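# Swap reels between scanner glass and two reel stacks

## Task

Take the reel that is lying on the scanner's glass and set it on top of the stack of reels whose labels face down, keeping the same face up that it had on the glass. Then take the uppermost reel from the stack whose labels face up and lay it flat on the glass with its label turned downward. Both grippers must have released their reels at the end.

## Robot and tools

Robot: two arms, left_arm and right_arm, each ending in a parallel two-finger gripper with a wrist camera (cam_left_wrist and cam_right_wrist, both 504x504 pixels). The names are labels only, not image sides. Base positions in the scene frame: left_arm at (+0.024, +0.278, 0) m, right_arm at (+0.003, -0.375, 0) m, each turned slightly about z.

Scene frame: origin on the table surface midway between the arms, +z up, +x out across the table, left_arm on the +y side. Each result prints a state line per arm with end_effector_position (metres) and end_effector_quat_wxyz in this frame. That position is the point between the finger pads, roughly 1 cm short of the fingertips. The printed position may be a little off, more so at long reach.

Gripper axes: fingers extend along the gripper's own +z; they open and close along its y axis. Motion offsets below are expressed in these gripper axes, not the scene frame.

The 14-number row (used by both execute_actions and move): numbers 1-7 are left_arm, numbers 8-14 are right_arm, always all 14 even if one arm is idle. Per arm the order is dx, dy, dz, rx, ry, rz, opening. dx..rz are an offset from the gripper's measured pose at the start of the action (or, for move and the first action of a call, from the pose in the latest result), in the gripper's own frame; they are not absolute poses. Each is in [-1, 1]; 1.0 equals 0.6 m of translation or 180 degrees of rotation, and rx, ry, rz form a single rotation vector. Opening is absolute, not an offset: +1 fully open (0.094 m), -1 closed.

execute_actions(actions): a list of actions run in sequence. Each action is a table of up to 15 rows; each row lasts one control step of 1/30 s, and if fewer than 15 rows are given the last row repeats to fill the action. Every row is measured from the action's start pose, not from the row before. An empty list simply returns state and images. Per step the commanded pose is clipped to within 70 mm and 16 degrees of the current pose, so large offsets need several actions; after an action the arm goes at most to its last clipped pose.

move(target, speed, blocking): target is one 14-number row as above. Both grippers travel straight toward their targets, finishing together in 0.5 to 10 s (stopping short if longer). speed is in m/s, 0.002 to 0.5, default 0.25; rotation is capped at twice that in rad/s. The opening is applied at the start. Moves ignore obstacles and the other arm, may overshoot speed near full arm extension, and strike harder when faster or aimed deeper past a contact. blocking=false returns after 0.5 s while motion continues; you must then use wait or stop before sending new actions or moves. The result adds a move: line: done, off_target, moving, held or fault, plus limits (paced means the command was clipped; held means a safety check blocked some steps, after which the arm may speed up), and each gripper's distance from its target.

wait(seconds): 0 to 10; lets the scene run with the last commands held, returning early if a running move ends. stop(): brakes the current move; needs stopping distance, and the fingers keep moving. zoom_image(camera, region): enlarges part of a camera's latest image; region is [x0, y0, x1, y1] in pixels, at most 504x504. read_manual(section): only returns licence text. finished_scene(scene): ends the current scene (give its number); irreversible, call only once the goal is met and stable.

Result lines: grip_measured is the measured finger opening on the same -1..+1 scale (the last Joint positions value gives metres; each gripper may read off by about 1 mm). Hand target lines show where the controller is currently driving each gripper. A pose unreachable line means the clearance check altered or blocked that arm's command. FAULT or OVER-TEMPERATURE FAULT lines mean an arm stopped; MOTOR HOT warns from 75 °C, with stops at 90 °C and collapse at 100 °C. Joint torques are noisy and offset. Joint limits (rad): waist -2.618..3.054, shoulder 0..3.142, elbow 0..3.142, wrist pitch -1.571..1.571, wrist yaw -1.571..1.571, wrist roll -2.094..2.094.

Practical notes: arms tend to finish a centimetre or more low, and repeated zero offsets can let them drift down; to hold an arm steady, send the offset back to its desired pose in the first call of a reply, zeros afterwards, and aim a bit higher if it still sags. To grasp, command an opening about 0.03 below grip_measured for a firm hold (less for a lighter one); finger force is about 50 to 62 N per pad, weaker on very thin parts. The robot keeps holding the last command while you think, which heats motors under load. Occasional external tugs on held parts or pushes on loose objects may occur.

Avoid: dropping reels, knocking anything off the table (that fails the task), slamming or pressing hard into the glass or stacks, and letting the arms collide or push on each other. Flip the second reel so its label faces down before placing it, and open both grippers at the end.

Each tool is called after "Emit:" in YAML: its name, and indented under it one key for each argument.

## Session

Emit:
execute_actions:
  actions: []

Scene clock: 0.00 s.
left_arm: end_effector_position=(-0.0148, +0.5611, +0.1990) grip_measured=+1.000 end_effector_quat_wxyz=(-0.284, -0.570, +0.648, +0.418) | right_arm: end_effector_position=(+0.4216, -0.2292, +0.3715) grip_measured=+1.000 end_effector_quat_wxyz=(+0.311, +0.094, +0.726, +0.607)
Joint positions: left_arm=[ 0.986  1.646  1.291 -1.527 -1.031 -0.485  0.094] | right_arm=[ 0.163  1.48   1.285  0.069 -0.97   1.122  0.094]
Joint velocities: left_arm=[ 0.002 -0.022  0.017 -0.037 -0.007  0.066  0.   ] | right_arm=[ 0.022 -0.012 -0.012  0.007 -0.051 -0.037  0.   ]
Joint torques (N m, as the arm reports them, + toward a larger angle): no reading
Hand target (left_arm): -0.015, +0.563, +0.204; -0.278, -0.572, +0.643, +0.427
Hand target (right_arm): +0.419, -0.229, +0.379; +0.320, +0.085, +0.723, +0.607
camera_calibration (this result's frames):
cam_left_wrist: T_world_to_cam=[[0.557669, -0.0745847, -0.826706, 0.216701], [0.276176, -0.92254, 0.26953, 0.490587], [-0.782772, -0.378625, -0.493873, 0.398411], [0, 0, 0, 1]] pos_world=[0.0555299, 0.619597, 0.243685]
cam_right_wrist: T_world_to_cam=[[0.169545, -0.282247, -0.944241, 0.20302], [-0.975196, 0.0902851, -0.202091, 0.549635], [0.142291, 0.955084, -0.259939, 0.359205], [0, 0, 0, 1]] pos_world=[0.45047, -0.335393, 0.396148]

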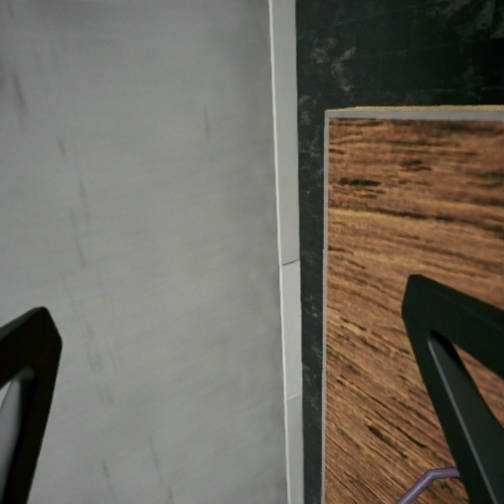

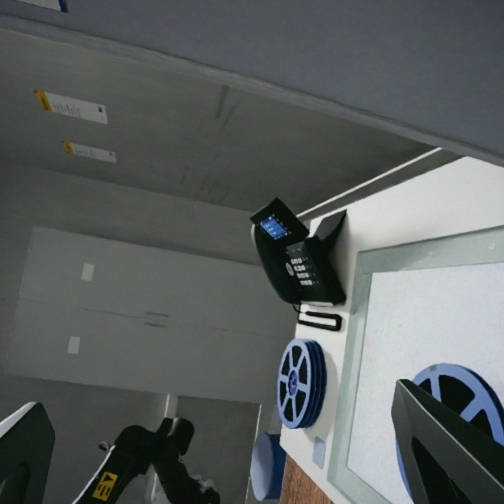

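Emit:
move:
  target: [0.33,-0.045,-0.668,0.433,-0.353,0.318,1,0.093,0.035,-0.21,0.378,0.054,-0.187,1]
  speed: 0.3

Scene clock: 20.53 s.
left_arm: end_effector_position=(+0.2895, +0.2801, +0.3355) grip_measured=+1.000 end_effector_quat_wxyz=(+0.274, -0.006, +0.962, -0.000) | right_arm: end_effector_position=(+0.3109, -0.2962, +0.3815) grip_measured=+1.000 end_effector_quat_wxyz=(+0.331, +0.003, +0.943, +0.017)
Joint positions: left_arm=[-0.147  1.308  1.824 -1.532 -0.    -0.008  0.094] | right_arm=[ 0.521  1.518  2.156 -1.556  0.188  0.295  0.094]
Joint velocities: left_arm=[-0.002 -0.007 -0.012 -0.037  0.037 -0.081  0.   ] | right_arm=[-0.007 -0.007 -0.012  0.037  0.037 -0.037  0.   ]
Joint torques (N m, as the arm reports them, + toward a larger angle): left_arm=[-0.61 -1.58  8.76  1.5   0.07  0.1 ] | right_arm=[ 0.64 -7.21  3.77  1.05  0.2  -0.02]
Hand target (left_arm): +0.296, +0.276, +0.344; +0.290, +0.005, +0.957, -0.006
Hand target (right_arm): +0.302, -0.299, +0.381; +0.330, -0.001, +0.944, +0.009
Off the commanded pose (left_arm): 0.018 m, 3 deg.
Off the commanded pose (right_arm): 0.010 m, 4 deg.
joint sent to its limit (right arm) — the command would take joint 4 (wrist pitch) past its lower limit, so that joint was sent only as far as its limit.
move: off_target (left_arm, right_arm)
camera_calibration (this result's frames):
cam_left_wrist: T_world_to_cam=[[-0.0825804, -0.995625, 0.0437143, 0.290144], [-0.995201, 0.0846964, 0.0489953, 0.270477], [-0.0524834, -0.0394584, -0.997842, 0.460295], [0, 0, 0, 1]] pos_world=[0.317298, 0.284129, 0.433366]
cam_right_wrist: T_world_to_cam=[[-0.0693048, -0.997582, -0.005267, -0.28357], [-0.979695, 0.0690559, -0.188226, 0.439538], [0.188135, -0.00788494, -0.982112, 0.417602], [0, 0, 0, 1]] pos_world=[0.332395, -0.309944, 0.49137]

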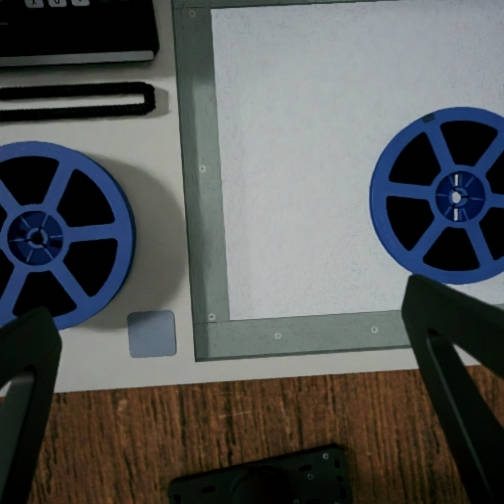

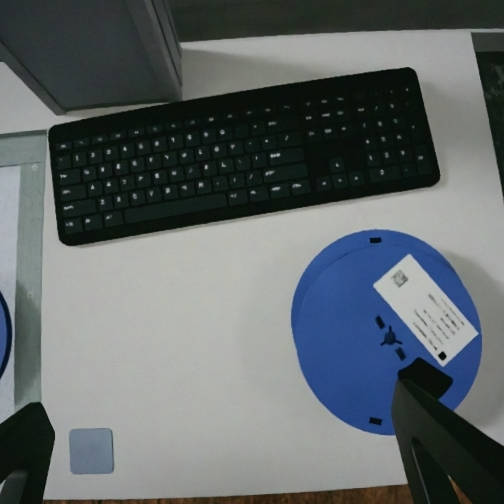

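Emit:
move:
  target: [0.23,-0.19,0.32,0.335,0.049,-0.241,-0.6,0,0,0,0,0,0,-1]
  speed: 0.25

Scene clock: 45.83 s.
left_arm: end_effector_position=(+0.2831, +0.1755, +0.1002) grip_measured=-0.598 end_effector_quat_wxyz=(+0.155, -0.214, +0.785, -0.560) | right_arm: end_effector_position=(+0.3110, -0.2967, +0.3816) grip_measured=-0.988 end_effector_quat_wxyz=(+0.331, +0.004, +0.943, +0.016)
Joint positions: left_arm=[ 0.083  1.244  0.33   0.058  1.125 -0.762  0.019] | right_arm=[ 0.521  1.518  2.156 -1.556  0.19   0.295  0.001]
Joint velocities: left_arm=[ 0.007 -0.022 -0.012  0.081 -0.007 -0.081 -0.001] | right_arm=[-0.007 -0.002 -0.012 -0.037 -0.081 -0.022  0.   ]
Joint torques (N m, as the arm reports them, + toward a larger angle): left_arm=[-0.64 -2.54  4.87  1.46  0.52 -0.09] | right_arm=[ 0.02 -4.93  5.8   1.15  0.06  0.03]
Hand target (left_arm): +0.278, +0.171, +0.100; +0.149, -0.207, +0.782, -0.568
Hand target (right_arm): +0.311, -0.296, +0.382; +0.331, +0.003, +0.943, +0.017
Off the commanded pose (left_arm): 0.013 m, 1 deg.
Off the commanded pose (right_arm): 0.000 m, 0 deg.
move: off_target (left_arm)
camera_calibration (this result's frames):
cam_left_wrist: T_world_to_cam=[[0.0717258, -0.24263, 0.967464, -0.0726044], [-0.993455, 0.0690752, 0.090976, 0.282568], [-0.0889012, -0.967657, -0.236087, 0.317897], [0, 0, 0, 1]] pos_world=[0.314187, 0.27048, 0.119587]
cam_right_wrist: T_world_to_cam=[[-0.0709201, -0.997476, -0.00333177, -0.284223], [-0.979444, 0.0702696, -0.18908, 0.440299], [0.188837, -0.0101463, -0.981956, 0.416698], [0, 0, 0, 1]] pos_world=[0.332403, -0.310218, 0.491484]

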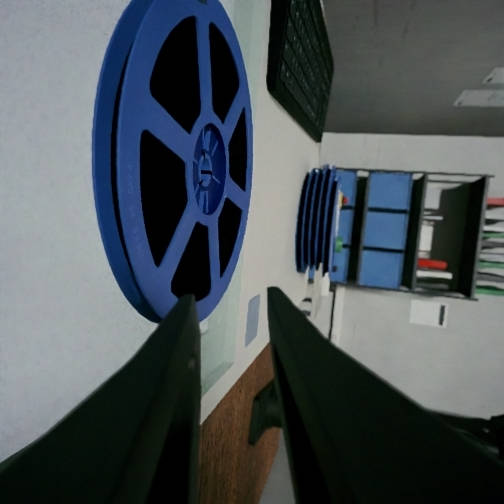

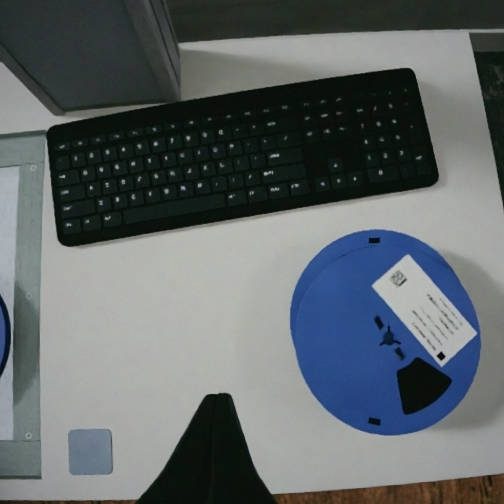

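Emit:
move:
  target: [0.027,0.069,0.044,0,0,0,-0.6,0,0,0,0,0,0,-1]
  speed: 0.06

Scene clock: 54.87 s.
left_arm: end_effector_position=(+0.2814, +0.1611, +0.0559) grip_measured=-0.598 end_effector_quat_wxyz=(+0.163, -0.211, +0.785, -0.559) | right_arm: end_effector_position=(+0.3110, -0.2967, +0.3816) grip_measured=-0.988 end_effector_quat_wxyz=(+0.331, +0.004, +0.943, +0.016)
Joint positions: left_arm=[ 0.002  1.492  0.18   0.584  1.064 -0.888  0.019] | right_arm=[ 0.521  1.518  2.156 -1.556  0.19   0.295  0.001]
Joint velocities: left_arm=[-0.012  0.002 -0.012  0.037 -0.007 -0.051  0.001] | right_arm=[-0.007 -0.002  0.002  0.051  0.037 -0.007  0.001]
Joint torques (N m, as the arm reports them, + toward a larger angle): left_arm=[-0.66 -2.09  2.91  1.6   0.28 -0.05] | right_arm=[ 0.01 -4.89  5.77  1.16  0.09  0.02]
Hand target (left_arm): +0.276, +0.158, +0.051; +0.154, -0.214, +0.786, -0.559
Hand target (right_arm): +0.311, -0.297, +0.382; +0.331, +0.004, +0.943, +0.016
Off the commanded pose (left_arm): 0.008 m, 1 deg.
Off the commanded pose (right_arm): 0.000 m, 0 deg.
move: done
camera_calibration (this result's frames):
cam_left_wrist: T_world_to_cam=[[0.058106, -0.248167, 0.966973, -0.028372], [-0.994919, 0.065372, 0.0765626, 0.287651], [-0.0822133, -0.966509, -0.243107, 0.291721], [0, 0, 0, 1]] pos_world=[0.311821, 0.256106, 0.0763312]
cam_right_wrist: T_world_to_cam=[[-0.0709201, -0.997476, -0.00333177, -0.284223], [-0.979444, 0.0702696, -0.18908, 0.440299], [0.188837, -0.0101463, -0.981956, 0.416698], [0, 0, 0, 1]] pos_world=[0.332403, -0.310218, 0.491484]

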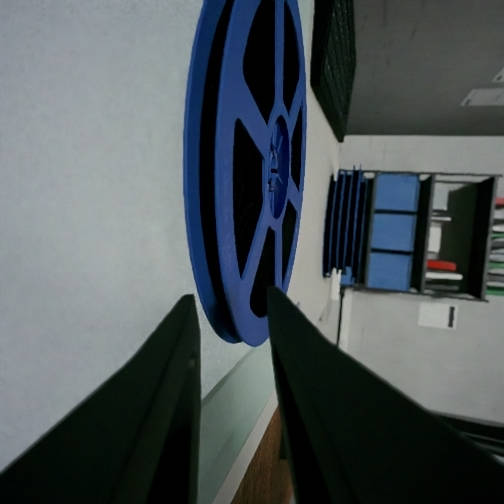

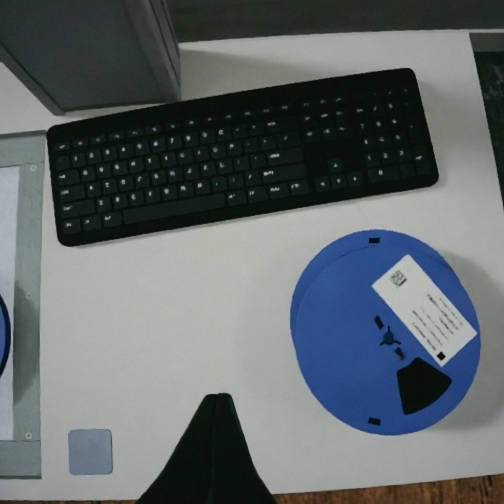

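Emit:
move:
  target: [0.004,-0.018,0.032,0,0,0,-0.7,0,0,0,0,0,0,-1]
  speed: 0.02

Scene clock: 60.37 s.
left_arm: end_effector_position=(+0.2877, +0.1430, +0.0584) grip_measured=-0.698 end_effector_quat_wxyz=(+0.160, -0.212, +0.787, -0.557) | right_arm: end_effector_position=(+0.3110, -0.2967, +0.3816) grip_measured=-0.988 end_effector_quat_wxyz=(+0.331, +0.004, +0.943, +0.016)
Joint positions: left_arm=[-0.106  1.51   0.18   0.701  0.978 -1.011  0.014] | right_arm=[ 0.521  1.518  2.156 -1.556  0.19   0.295  0.001]
Joint velocities: left_arm=[ 0.012  0.007 -0.022  0.007 -0.037 -0.081  0.001] | right_arm=[-0.007 -0.012 -0.007 -0.007 -0.007  0.037  0.   ]
Joint torques (N m, as the arm reports them, + toward a larger angle): left_arm=[-0.64 -2.3   5.26  1.75  0.23 -0.08] | right_arm=[ 0.02 -4.88  5.8   1.15  0.07  0.03]
Hand target (left_arm): +0.290, +0.141, +0.059; +0.162, -0.211, +0.787, -0.557
Hand target (right_arm): +0.311, -0.297, +0.382; +0.331, +0.004, +0.943, +0.016
Off the commanded pose (left_arm): 0.003 m, 0 deg.
Off the commanded pose (right_arm): 0.000 m, 0 deg.
move: done
camera_calibration (this result's frames):
cam_left_wrist: T_world_to_cam=[[0.0647689, -0.251168, 0.965774, -0.0370983], [-0.994291, 0.0659976, 0.0838453, 0.294311], [-0.084798, -0.965691, -0.24546, 0.276063], [0, 0, 0, 1]] pos_world=[0.318443, 0.23785, 0.0789144]
cam_right_wrist: T_world_to_cam=[[-0.0709201, -0.997476, -0.00333177, -0.284223], [-0.979444, 0.0702696, -0.18908, 0.440299], [0.188837, -0.0101463, -0.981956, 0.416698], [0, 0, 0, 1]] pos_world=[0.332403, -0.310218, 0.491484]

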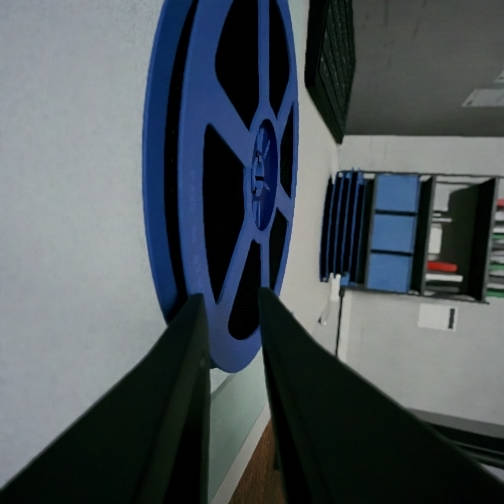

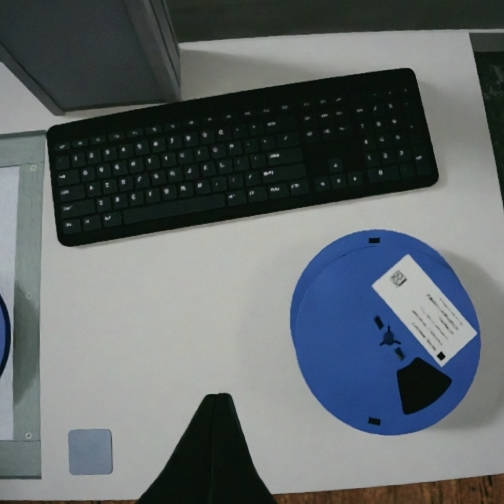

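Emit:
move:
  target: [0,0.008,0,0,0,0,-0.6,0,0,0,0,0,0,-1]
  speed: 0.02

Emit:
move:
  target: [0,-0.016,0.03,0,0,0,-0.6,0,0,0,0,0,0,-1]
  speed: 0.02

Scene clock: 70.23 s.
left_arm: end_effector_position=(+0.2882, +0.1433, +0.0552) grip_measured=-0.602 end_effector_quat_wxyz=(+0.157, -0.217, +0.787, -0.556) | right_arm: end_effector_position=(+0.3110, -0.2967, +0.3816) grip_measured=-0.988 end_effector_quat_wxyz=(+0.331, +0.004, +0.943, +0.016)
Joint positions: left_arm=[-0.106  1.531  0.18   0.715  0.975 -1.015  0.019] | right_arm=[ 0.521  1.518  2.156 -1.556  0.19   0.295  0.001]
Joint velocities: left_arm=[-0.027 -0.012  0.022 -0.037 -0.037  0.007 -0.001] | right_arm=[-0.012  0.002  0.002 -0.007 -0.022 -0.022 -0.001]
Joint torques (N m, as the arm reports them, + toward a larger angle): left_arm=[ 0.6  -2.41  3.97  1.77  0.32  0.12] | right_arm=[ 0.04 -4.91  5.79  1.16  0.07  0.  ]
Hand target (left_arm): +0.287, +0.144, +0.054; +0.160, -0.212, +0.787, -0.557
Hand target (right_arm): +0.311, -0.297, +0.382; +0.331, +0.004, +0.943, +0.016
Off the commanded pose (left_arm): 0.002 m, 1 deg.
Off the commanded pose (right_arm): 0.000 m, 0 deg.
move: done
camera_calibration (this result's frames):
cam_left_wrist: T_world_to_cam=[[0.0753399, -0.250382, 0.965211, -0.0370528], [-0.993654, 0.0622187, 0.0937, 0.294867], [-0.0835149, -0.966146, -0.244105, 0.275247], [0, 0, 0, 1]] pos_world=[0.318774, 0.238306, 0.0753242]
cam_right_wrist: T_world_to_cam=[[-0.0709201, -0.997476, -0.00333177, -0.284223], [-0.979444, 0.0702696, -0.18908, 0.440299], [0.188837, -0.0101463, -0.981956, 0.416698], [0, 0, 0, 1]] pos_world=[0.332403, -0.310218, 0.491484]

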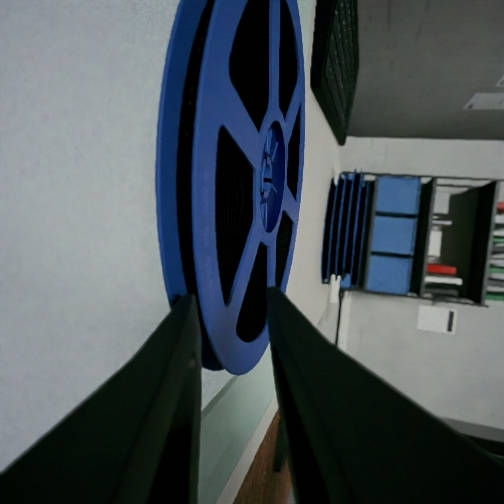

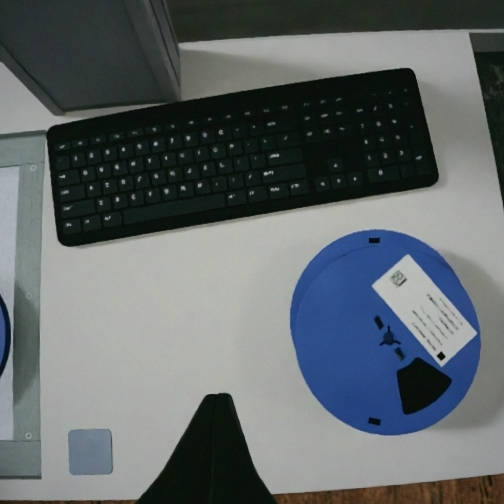

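Scene clock: 71.47 s.
left_arm: end_effector_position=(+0.2898, +0.1283, +0.0543) grip_measured=-0.602 end_effector_quat_wxyz=(+0.150, -0.220, +0.789, -0.554) | right_arm: end_effector_position=(+0.3110, -0.2967, +0.3816) grip_measured=-0.988 end_effector_quat_wxyz=(+0.331, +0.004, +0.943, +0.016)
Joint positions: left_arm=[-0.188  1.552  0.18   0.784  0.91  -1.092  0.019] | right_arm=[ 0.521  1.518  2.156 -1.556  0.19   0.295  0.001]
Joint velocities: left_arm=[-0.007  0.012  0.007  0.051  0.066 -0.037  0.   ] | right_arm=[ 0.007 -0.007 -0.007  0.007 -0.007 -0.066 -0.   ]
Joint torques (N m, as the arm reports them, + toward a larger angle): left_arm=[-0.68 -2.36  7.27  1.75  0.12 -0.1 ] | right_arm=[ 0.04 -4.92  5.79  1.15  0.08  0.02]
Hand target (left_arm): +0.298, +0.126, +0.058; +0.156, -0.216, +0.788, -0.555
Hand target (right_arm): +0.311, -0.297, +0.382; +0.331, +0.004, +0.943, +0.016
Off the commanded pose (left_arm): 0.010 m, 1 deg.
Off the commanded pose (right_arm): 0.000 m, 0 deg.
move: done
camera_calibration (this result's frames):
cam_left_wrist: T_world_to_cam=[[0.0895336, -0.250987, 0.963841, -0.0440244], [-0.991931, 0.0647397, 0.109001, 0.295774], [-0.0897567, -0.965823, -0.243166, 0.262436], [0, 0, 0, 1]] pos_world=[0.320884, 0.223269, 0.0740083]
cam_right_wrist: T_world_to_cam=[[-0.0709201, -0.997476, -0.00333177, -0.284223], [-0.979444, 0.0702696, -0.18908, 0.440299], [0.188837, -0.0101463, -0.981956, 0.416698], [0, 0, 0, 1]] pos_world=[0.332403, -0.310218, 0.491484]

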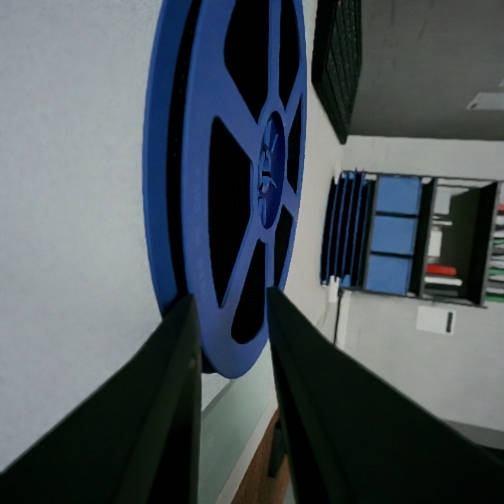

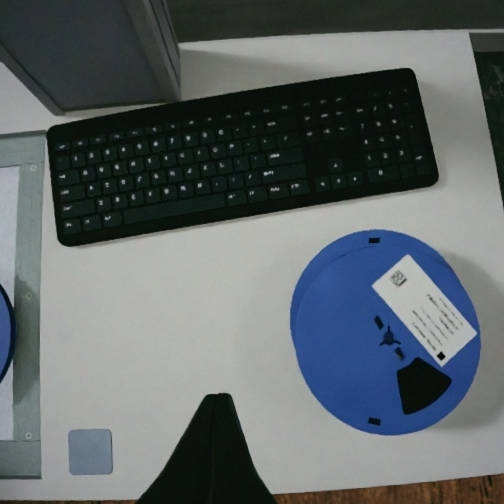

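Emit:
execute_actions:
  actions:
    - [[-0.012,-0.012,0.02,0,0,0,-0.6,0,0,0,0,0,0,-1]]
    - [[0,0.003,0.003,0,0,0,-0.72,0,0,0,0,0,0,-1]]
    - [[0,0.006,0.003,0,0,0,-0.84,0,0,0,0,0,0,-1]]
    - [[0,0.006,0.002,0,0,0,-0.93,0,0,0,0,0,0,-1]]
    - [[0,0,0,0,0,0,-1,0,0,0,0,0,0,-1]]
    - [[0,0,0,0,0,0,-1,0,0,0,0,0,0,-1]]

Scene clock: 82.23 s.
left_arm: end_effector_position=(+0.2980, +0.1217, +0.0531) grip_measured=-0.995 end_effector_quat_wxyz=(+0.150, -0.216, +0.787, -0.558) | right_arm: end_effector_position=(+0.3110, -0.2967, +0.3816) grip_measured=-0.988 end_effector_quat_wxyz=(+0.331, +0.004, +0.943, +0.016)
Joint positions: left_arm=[-0.216  1.619  0.204  0.855  0.897 -1.12   0.   ] | right_arm=[ 0.521  1.518  2.156 -1.556  0.19   0.295  0.001]
Joint velocities: left_arm=[-0.002  0.002 -0.002 -0.051 -0.022  0.007  0.001] | right_arm=[ 0.007  0.007 -0.007 -0.081  0.037 -0.007 -0.001]
Joint torques (N m, as the arm reports them, + toward a larger angle): left_arm=[ 0.03 -3.89  4.32  1.68  0.2  -0.02] | right_arm=[ 0.04 -4.9   5.76  1.15  0.08  0.03]
Hand target (left_arm): +0.298, +0.122, +0.053; +0.150, -0.216, +0.787, -0.558
Hand target (right_arm): +0.311, -0.297, +0.382; +0.331, +0.004, +0.943, +0.016
Off the commanded pose (left_arm): 0.000 m, 0 deg.
Off the commanded pose (right_arm): 0.000 m, 0 deg.
camera_calibration (this result's frames):
cam_left_wrist: T_world_to_cam=[[0.0809215, -0.244282, 0.966322, -0.0436605], [-0.992167, 0.0728212, 0.101495, 0.303935], [-0.095162, -0.966966, -0.236476, 0.25788], [0, 0, 0, 1]] pos_world=[0.329628, 0.216563, 0.0723246]
cam_right_wrist: T_world_to_cam=[[-0.0709201, -0.997476, -0.00333177, -0.284223], [-0.979444, 0.0702696, -0.18908, 0.440299], [0.188837, -0.0101463, -0.981956, 0.416698], [0, 0, 0, 1]] pos_world=[0.332403, -0.310218, 0.491484]

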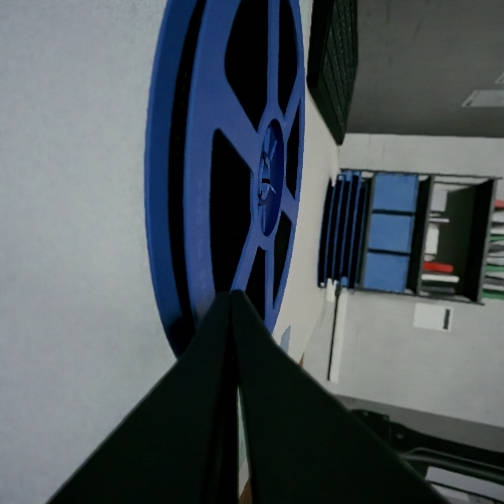

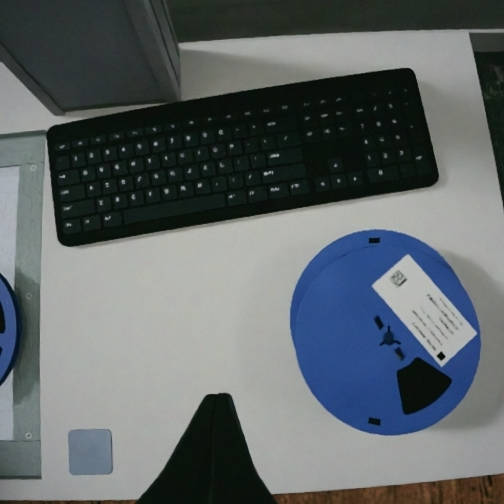

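Emit:
move:
  target: [0,-0.01,-0.055,0,0,0,-1,0,0,0,0,0,0,-1]
  speed: 0.05

Emit:
move:
  target: [-0.01,0.042,0.02,0,0,0,-0.6,0,0,0,0,0,0,-1]
  speed: 0.03

Scene clock: 89.37 s.
left_arm: end_effector_position=(+0.2869, +0.1460, +0.0688) grip_measured=-0.995 end_effector_quat_wxyz=(+0.152, -0.221, +0.786, -0.557) | right_arm: end_effector_position=(+0.3110, -0.2967, +0.3816) grip_measured=-0.988 end_effector_quat_wxyz=(+0.331, +0.004, +0.943, +0.016)
Joint positions: left_arm=[-0.089  1.416  0.204  0.556  0.992 -1.006  0.   ] | right_arm=[ 0.521  1.518  2.156 -1.556  0.19   0.295  0.001]
Joint velocities: left_arm=[-0.012 -0.002 -0.002 -0.037  0.051  0.037 -0.   ] | right_arm=[-0.007  0.007 -0.017 -0.037 -0.037  0.022  0.   ]
Joint torques (N m, as the arm reports them, + toward a larger angle): left_arm=[ 0.69 -4.52  4.7   1.35  0.42  0.11] | right_arm=[ 0.04 -4.87  5.73  1.16  0.07  0.02]
Hand target (left_arm): +0.283, +0.146, +0.070; +0.151, -0.216, +0.786, -0.560
Hand target (right_arm): +0.311, -0.297, +0.382; +0.331, +0.004, +0.943, +0.016
Off the commanded pose (left_arm): 0.004 m, 1 deg.
Off the commanded pose (right_arm): 0.000 m, 0 deg.
move: done
camera_calibration (this result's frames):
cam_left_wrist: T_world_to_cam=[[0.0870275, -0.243883, 0.965892, -0.0537774], [-0.992552, 0.0617443, 0.10502, 0.291092], [-0.0852509, -0.967837, -0.236693, 0.281323], [0, 0, 0, 1]] pos_world=[0.317587, 0.241186, 0.0879601]
cam_right_wrist: T_world_to_cam=[[-0.0709201, -0.997476, -0.00333177, -0.284223], [-0.979444, 0.0702696, -0.18908, 0.440299], [0.188837, -0.0101463, -0.981956, 0.416698], [0, 0, 0, 1]] pos_world=[0.332403, -0.310218, 0.491484]

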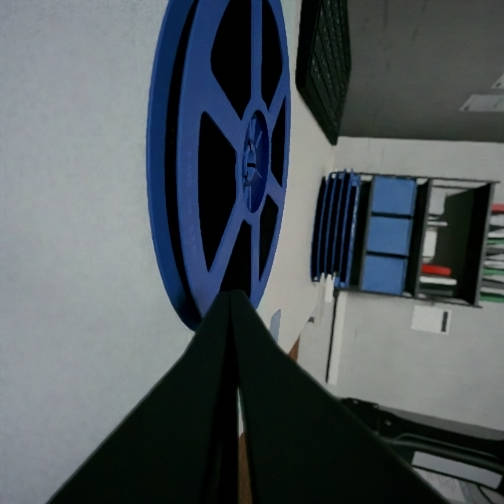

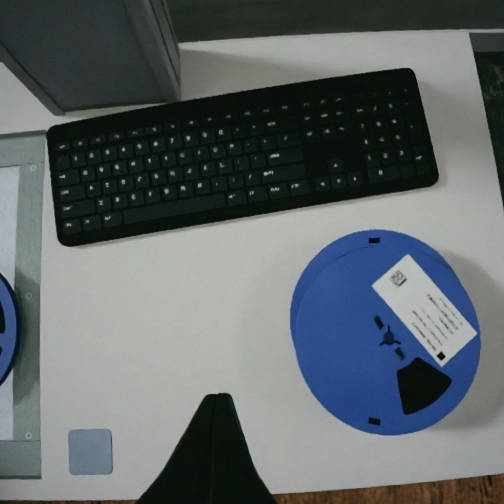

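Scene clock: 90.63 s.
left_arm: end_effector_position=(+0.2954, +0.1426, +0.0559) grip_measured=-0.602 end_effector_quat_wxyz=(+0.155, -0.201, +0.778, -0.574) | right_arm: end_effector_position=(+0.3110, -0.2967, +0.3816) grip_measured=-0.988 end_effector_quat_wxyz=(+0.331, +0.004, +0.943, +0.016)
Joint positions: left_arm=[-0.089  1.63   0.204  0.817  1.034 -1.02   0.019] | right_arm=[ 0.521  1.518  2.156 -1.556  0.19   0.295  0.001]
Joint velocities: left_arm=[-0.002  0.017  0.002  0.022  0.081 -0.007 -0.001] | right_arm=[ 0.012 -0.002  0.002 -0.051  0.037 -0.066 -0.001]
Joint torques (N m, as the arm reports them, + toward a larger angle): left_arm=[ 0.33 -1.77  2.88  1.43 -0.09  0.21] | right_arm=[ 0.03 -4.92  5.8   1.15  0.09  0.01]
Hand target (left_arm): +0.293, +0.147, +0.041; +0.151, -0.221, +0.786, -0.557
Hand target (right_arm): +0.311, -0.297, +0.382; +0.331, +0.004, +0.943, +0.016
Off the commanded pose (left_arm): 0.016 m, 3 deg.
Off the commanded pose (right_arm): 0.000 m, 0 deg.
move: off_target (left_arm)
camera_calibration (this result's frames):
cam_left_wrist: T_world_to_cam=[[0.0452626, -0.218014, 0.974895, -0.0347127], [-0.993368, 0.093434, 0.0670147, 0.298918], [-0.105698, -0.971463, -0.212339, 0.28085], [0, 0, 0, 1]] pos_world=[0.328192, 0.237338, 0.0734447]
cam_right_wrist: T_world_to_cam=[[-0.0709201, -0.997476, -0.00333177, -0.284223], [-0.979444, 0.0702696, -0.18908, 0.440299], [0.188837, -0.0101463, -0.981956, 0.416698], [0, 0, 0, 1]] pos_world=[0.332403, -0.310218, 0.491484]

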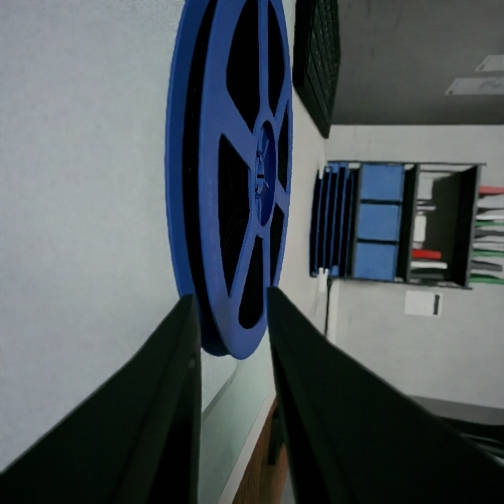

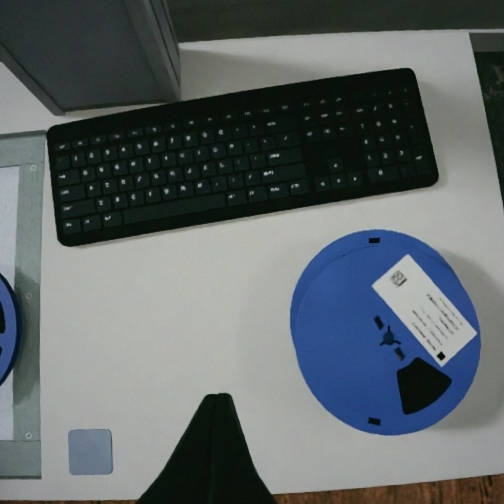

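Emit:
move:
  target: [0,-0.022,0.055,0,0,0,-0.62,0,0,0,0,0,0,-1]
  speed: 0.02

Scene clock: 103.20 s.
left_arm: end_effector_position=(+0.3045, +0.1144, +0.0549) grip_measured=-0.618 end_effector_quat_wxyz=(+0.147, -0.205, +0.781, -0.572) | right_arm: end_effector_position=(+0.3110, -0.2967, +0.3816) grip_measured=-0.988 end_effector_quat_wxyz=(+0.331, +0.004, +0.943, +0.016)
Joint positions: left_arm=[-0.233  1.688  0.229  0.939  0.914 -1.15   0.018] | right_arm=[ 0.521  1.518  2.156 -1.556  0.19   0.295  0.001]
Joint velocities: left_arm=[-0.007  0.002  0.017 -0.007  0.007  0.007 -0.001] | right_arm=[ 0.012 -0.012 -0.017  0.007 -0.051 -0.051 -0.   ]
Joint torques (N m, as the arm reports them, + toward a larger angle): left_arm=[-0.67 -3.28  6.61  1.83  0.09 -0.09] | right_arm=[ 0.06 -4.93  5.73  1.16  0.08  0.02]
Hand target (left_arm): +0.313, +0.112, +0.058; +0.154, -0.201, +0.779, -0.573
Hand target (right_arm): +0.311, -0.297, +0.382; +0.331, +0.004, +0.943, +0.016
Off the commanded pose (left_arm): 0.010 m, 1 deg.
Off the commanded pose (right_arm): 0.000 m, 0 deg.
move: done
camera_calibration (this result's frames):
cam_left_wrist: T_world_to_cam=[[0.062112, -0.22093, 0.97331, -0.0449982], [-0.991618, 0.097036, 0.0853064, 0.308721], [-0.113293, -0.97045, -0.213051, 0.256492], [0, 0, 0, 1]] pos_world=[0.337987, 0.209014, 0.072107]
cam_right_wrist: T_world_to_cam=[[-0.0709201, -0.997476, -0.00333177, -0.284223], [-0.979444, 0.0702696, -0.18908, 0.440299], [0.188837, -0.0101463, -0.981956, 0.416698], [0, 0, 0, 1]] pos_world=[0.332403, -0.310218, 0.491484]

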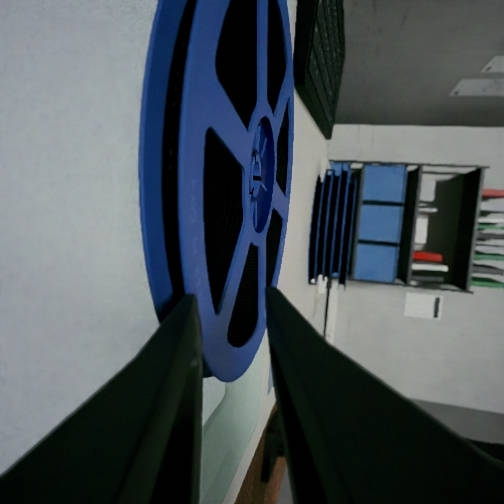

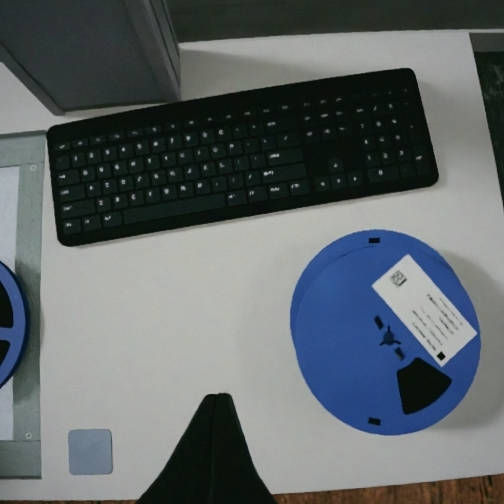

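Emit:
move:
  target: [0,0.0,-0.025,-0.03,0,0,-0.62,0,0,0,0,0,0,-1]
  speed: 0.03

Emit:
move:
  target: [0,0.018,0.006,0,0,0,-0.62,0,0,0,0,0,0,-1]
  speed: 0.02

Scene clock: 111.93 s.
left_arm: end_effector_position=(+0.2893, +0.1240, +0.0531) grip_measured=-0.618 end_effector_quat_wxyz=(+0.124, -0.218, +0.806, -0.537) | right_arm: end_effector_position=(+0.3110, -0.2967, +0.3816) grip_measured=-0.988 end_effector_quat_wxyz=(+0.331, +0.004, +0.943, +0.016)
Joint positions: left_arm=[-0.207  1.498  0.244  0.567  0.903 -1.036  0.018] | right_arm=[ 0.521  1.518  2.156 -1.556  0.19   0.295  0.001]
Joint velocities: left_arm=[ 0.007  0.007 -0.017 -0.081  0.022  0.007  0.001] | right_arm=[-0.007 -0.007 -0.002 -0.037 -0.007 -0.081  0.   ]
Joint torques (N m, as the arm reports them, + toward a larger angle): left_arm=[ 0.68 -4.98  7.65  1.36  0.2   0.15] | right_arm=[ 0.04 -4.91  5.76  1.16  0.07  0.01]
Hand target (left_arm): +0.297, +0.127, +0.060; +0.138, -0.213, +0.806, -0.535
Hand target (right_arm): +0.311, -0.297, +0.382; +0.331, +0.004, +0.943, +0.016
Off the commanded pose (left_arm): 0.011 m, 2 deg.
Off the commanded pose (right_arm): 0.000 m, 0 deg.
move: off_target (left_arm)
camera_calibration (this result's frames):
cam_left_wrist: T_world_to_cam=[[0.130495, -0.288009, 0.948695, -0.0503634], [-0.982098, 0.093562, 0.163493, 0.286351], [-0.135849, -0.953046, -0.270643, 0.271067], [0, 0, 0, 1]] pos_world=[0.324621, 0.217042, 0.0743254]
cam_right_wrist: T_world_to_cam=[[-0.0709201, -0.997476, -0.00333177, -0.284223], [-0.979444, 0.0702696, -0.18908, 0.440299], [0.188837, -0.0101463, -0.981956, 0.416698], [0, 0, 0, 1]] pos_world=[0.332403, -0.310218, 0.491484]

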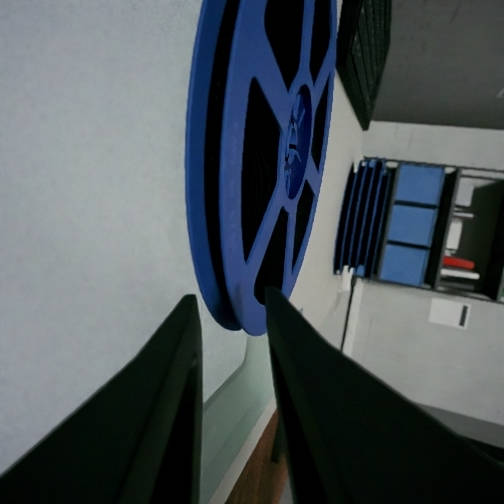

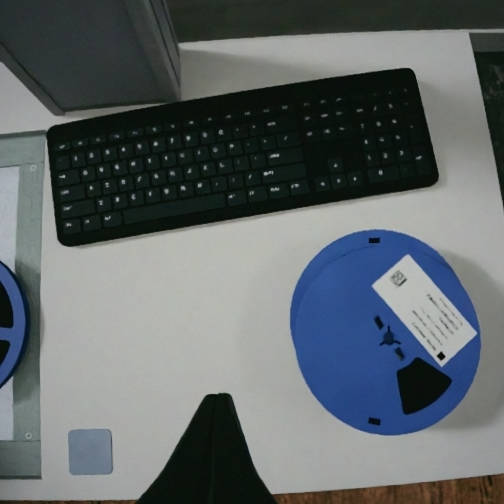

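Scene clock: 112.77 s.
left_arm: end_effector_position=(+0.2936, +0.1237, +0.0473) grip_measured=-0.618 end_effector_quat_wxyz=(+0.129, -0.215, +0.805, -0.538) | right_arm: end_effector_position=(+0.3110, -0.2967, +0.3816) grip_measured=-0.988 end_effector_quat_wxyz=(+0.331, +0.004, +0.943, +0.016)
Joint positions: left_arm=[-0.207  1.564  0.244  0.644  0.903 -1.036  0.018] | right_arm=[ 0.521  1.518  2.156 -1.556  0.19   0.295  0.001]
Joint velocities: left_arm=[-0.002  0.032 -0.007  0.007 -0.066 -0.022 -0.002] | right_arm=[ 0.002  0.002  0.007 -0.022  0.007 -0.007 -0.   ]
Joint torques (N m, as the arm reports them, + toward a larger angle): left_arm=[ 0.28 -2.9   3.03  1.7   0.27  0.02] | right_arm=[ 0.05 -4.89  5.76  1.15  0.08  0.02]
Hand target (left_arm): +0.289, +0.125, +0.042; +0.124, -0.218, +0.806, -0.537
Hand target (right_arm): +0.311, -0.297, +0.382; +0.331, +0.004, +0.943, +0.016
Off the commanded pose (left_arm): 0.008 m, 1 deg.
Off the commanded pose (right_arm): 0.000 m, 0 deg.
move: done
camera_calibration (this result's frames):
cam_left_wrist: T_world_to_cam=[[0.118585, -0.287531, 0.950402, -0.042106], [-0.98405, 0.0937907, 0.151159, 0.292726], [-0.132602, -0.953168, -0.271822, 0.26896], [0, 0, 0, 1]] pos_world=[0.328715, 0.216802, 0.0688789]
cam_right_wrist: T_world_to_cam=[[-0.0709201, -0.997476, -0.00333177, -0.284223], [-0.979444, 0.0702696, -0.18908, 0.440299], [0.188837, -0.0101463, -0.981956, 0.416698], [0, 0, 0, 1]] pos_world=[0.332403, -0.310218, 0.491484]

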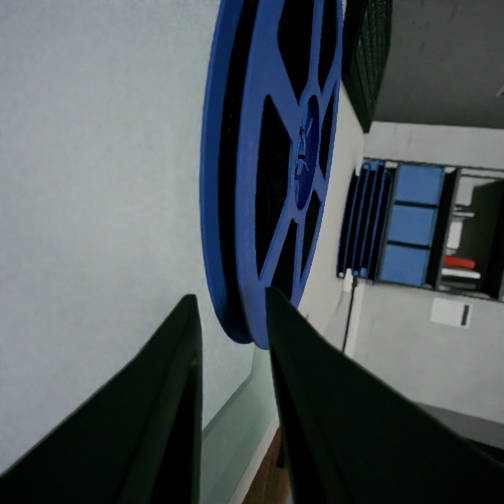

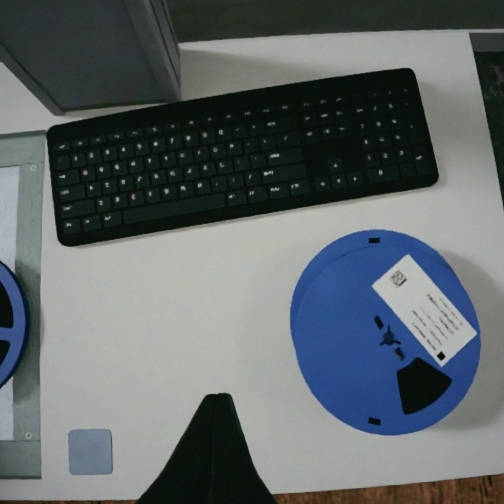

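Emit:
move:
  target: [-0.016,-0.028,0.05,0,0,0,-0.64,0,0,0,0,0,0,-1]
  speed: 0.02

Scene clock: 129.10 s.
left_arm: end_effector_position=(+0.3099, +0.1021, +0.0467) grip_measured=-0.638 end_effector_quat_wxyz=(+0.120, -0.218, +0.807, -0.536) | right_arm: end_effector_position=(+0.3110, -0.2967, +0.3816) grip_measured=-0.988 end_effector_quat_wxyz=(+0.331, +0.004, +0.943, +0.016)
Joint positions: left_arm=[-0.304  1.638  0.312  0.698  0.829 -1.122  0.017] | right_arm=[ 0.521  1.518  2.156 -1.556  0.19   0.295  0.001]
Joint velocities: left_arm=[ 0.017 -0.017 -0.007 -0.022 -0.022 -0.066 -0.   ] | right_arm=[-0.007 -0.022 -0.002 -0.022 -0.022  0.007  0.   ]
Joint torques (N m, as the arm reports them, + toward a larger angle): left_arm=[-0.7  -3.49  7.43  1.75  0.12 -0.11] | right_arm=[ 0.01 -4.86  5.78  1.16  0.07  0.02]
Hand target (left_arm): +0.318, +0.099, +0.051; +0.128, -0.215, +0.805, -0.537
Hand target (right_arm): +0.311, -0.297, +0.382; +0.331, +0.004, +0.943, +0.016
Off the commanded pose (left_arm): 0.010 m, 1 deg.
Off the commanded pose (right_arm): 0.000 m, 0 deg.
move: done
camera_calibration (this result's frames):
cam_left_wrist: T_world_to_cam=[[0.135489, -0.290093, 0.947359, -0.0545496], [-0.98066, 0.0970399, 0.169966, 0.308598], [-0.141238, -0.952066, -0.271335, 0.252875], [0, 0, 0, 1]] pos_world=[0.345736, 0.194982, 0.0678407]
cam_right_wrist: T_world_to_cam=[[-0.0709201, -0.997476, -0.00333177, -0.284223], [-0.979444, 0.0702696, -0.18908, 0.440299], [0.188837, -0.0101463, -0.981956, 0.416698], [0, 0, 0, 1]] pos_world=[0.332403, -0.310218, 0.491484]

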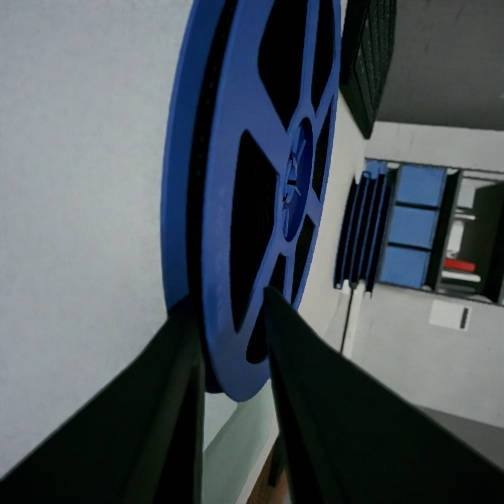

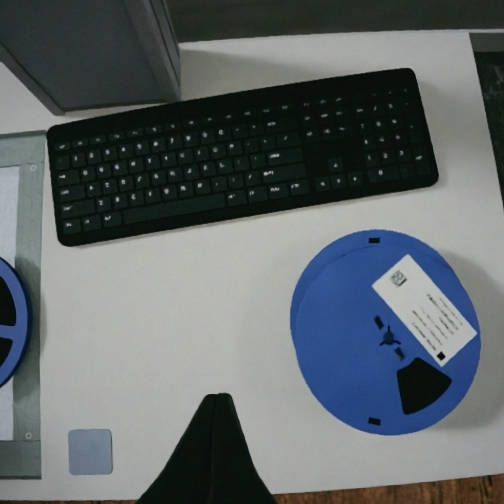

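Now in the gap. Advance slightly, close while lowering.

Emit:
execute_actions:
  actions:
    - [[-0.006,-0.008,0.016,0,0,0,-0.64,0,0,0,0,0,0,-1]]
    - [[0,0.002,0.004,0,0,0,-0.76,0,0,0,0,0,0,-1]]
    - [[0,0.006,0.004,0,0,0,-0.87,0,0,0,0,0,0,-1]]
    - [[0,0.004,0,0,0,0,-1,0,0,0,0,0,0,-1]]
    - [[0,0,0,0,0,0,-1,0,0,0,0,0,0,-1]]

Emit:
move:
  target: [0,-0.08,-0.03,0,0,0,-1,0,0,0,0,0,0,-1]
  speed: 0.04

Scene clock: 138.23 s.
left_arm: end_effector_position=(+0.3168, +0.0951, +0.0554) grip_measured=-0.960 end_effector_quat_wxyz=(+0.137, -0.198, +0.800, -0.550) | right_arm: end_effector_position=(+0.3110, -0.2967, +0.3816) grip_measured=-0.988 end_effector_quat_wxyz=(+0.331, +0.004, +0.943, +0.016)
Joint positions: left_arm=[-0.32   1.664  0.322  0.783  0.833 -1.135  0.002] | right_arm=[ 0.521  1.518  2.156 -1.556  0.19   0.295  0.001]
Joint velocities: left_arm=[-0.002  0.007  0.007 -0.022  0.007  0.022 -0.001] | right_arm=[ 0.007 -0.007 -0.012 -0.022 -0.095 -0.007  0.001]
Joint torques (N m, as the arm reports them, + toward a larger angle): left_arm=[ 0.03 -4.74  4.77  1.58  0.14 -0.03] | right_arm=[ 0.03 -4.9   5.76  1.15  0.08  0.02]
Hand target (left_arm): +0.316, +0.096, +0.053; +0.134, -0.203, +0.801, -0.547
Hand target (right_arm): +0.311, -0.297, +0.382; +0.331, +0.004, +0.943, +0.016
Off the commanded pose (left_arm): 0.003 m, 1 deg.
Off the commanded pose (right_arm): 0.000 m, 0 deg.
camera_calibration (this result's frames):
cam_left_wrist: T_world_to_cam=[[0.0770275, -0.27364, 0.958743, -0.0494641], [-0.987042, 0.114836, 0.112077, 0.31808], [-0.140766, -0.954952, -0.261249, 0.249134], [0, 0, 0, 1]] pos_world=[0.352838, 0.187849, 0.0768599]
cam_right_wrist: T_world_to_cam=[[-0.0709201, -0.997476, -0.00333177, -0.284223], [-0.979444, 0.0702696, -0.18908, 0.440299], [0.188837, -0.0101463, -0.981956, 0.416698], [0, 0, 0, 1]] pos_world=[0.332403, -0.310218, 0.491484]

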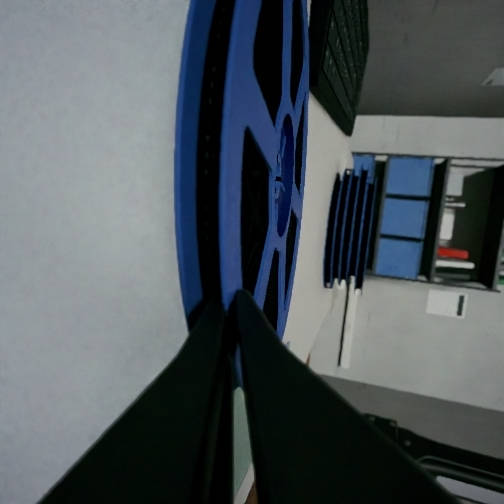

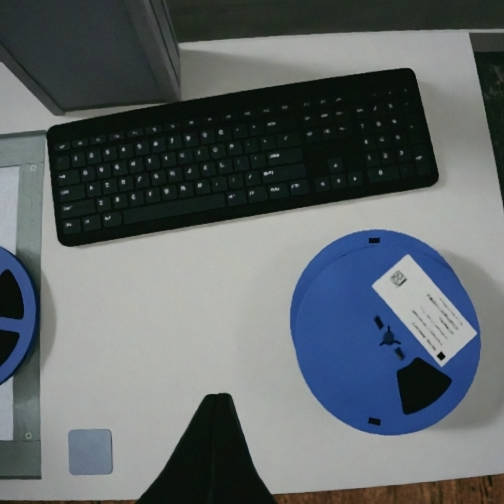

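Scene clock: 139.83 s.
left_arm: end_effector_position=(+0.3108, +0.0961, +0.0958) grip_measured=-0.985 end_effector_quat_wxyz=(+0.129, -0.204, +0.801, -0.547) | right_arm: end_effector_position=(+0.3110, -0.2967, +0.3816) grip_measured=-0.988 end_effector_quat_wxyz=(+0.331, +0.004, +0.943, +0.016)
Joint positions: left_arm=[-0.32   1.408  0.377  0.453  0.833 -1.139  0.001] | right_arm=[ 0.521  1.518  2.156 -1.556  0.19   0.295  0.001]
Joint velocities: left_arm=[-0.017 -0.017  0.002  0.022  0.007 -0.007  0.001] | right_arm=[ 0.007 -0.012 -0.002 -0.051  0.007 -0.051  0.001]
Joint torques (N m, as the arm reports them, + toward a larger angle): left_arm=[-0.28 -5.46  9.07  1.41  0.16 -0.03] | right_arm=[ 0.01 -4.89  5.76  1.16  0.07  0.02]
Hand target (left_arm): +0.316, +0.094, +0.107; +0.137, -0.198, +0.799, -0.551
Hand target (right_arm): +0.311, -0.297, +0.382; +0.331, +0.004, +0.943, +0.016
Off the commanded pose (left_arm): 0.013 m, 1 deg.
Off the commanded pose (right_arm): 0.000 m, 0 deg.
move: off_target (left_arm)
camera_calibration (this result's frames):
cam_left_wrist: T_world_to_cam=[[0.0980091, -0.274794, 0.956495, -0.0936178], [-0.98451, 0.11363, 0.133525, 0.304843], [-0.145378, -0.954765, -0.259401, 0.261006], [0, 0, 0, 1]] pos_world=[0.347241, 0.188835, 0.116546]
cam_right_wrist: T_world_to_cam=[[-0.0709201, -0.997476, -0.00333177, -0.284223], [-0.979444, 0.0702696, -0.18908, 0.440299], [0.188837, -0.0101463, -0.981956, 0.416698], [0, 0, 0, 1]] pos_world=[0.332403, -0.310218, 0.491484]

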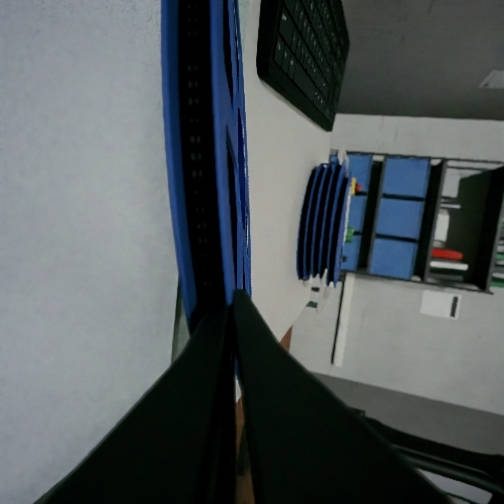

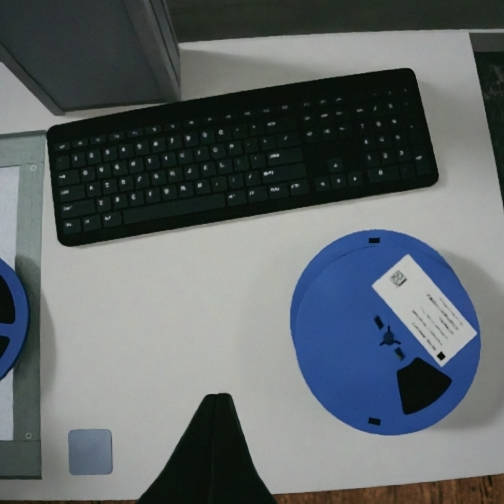

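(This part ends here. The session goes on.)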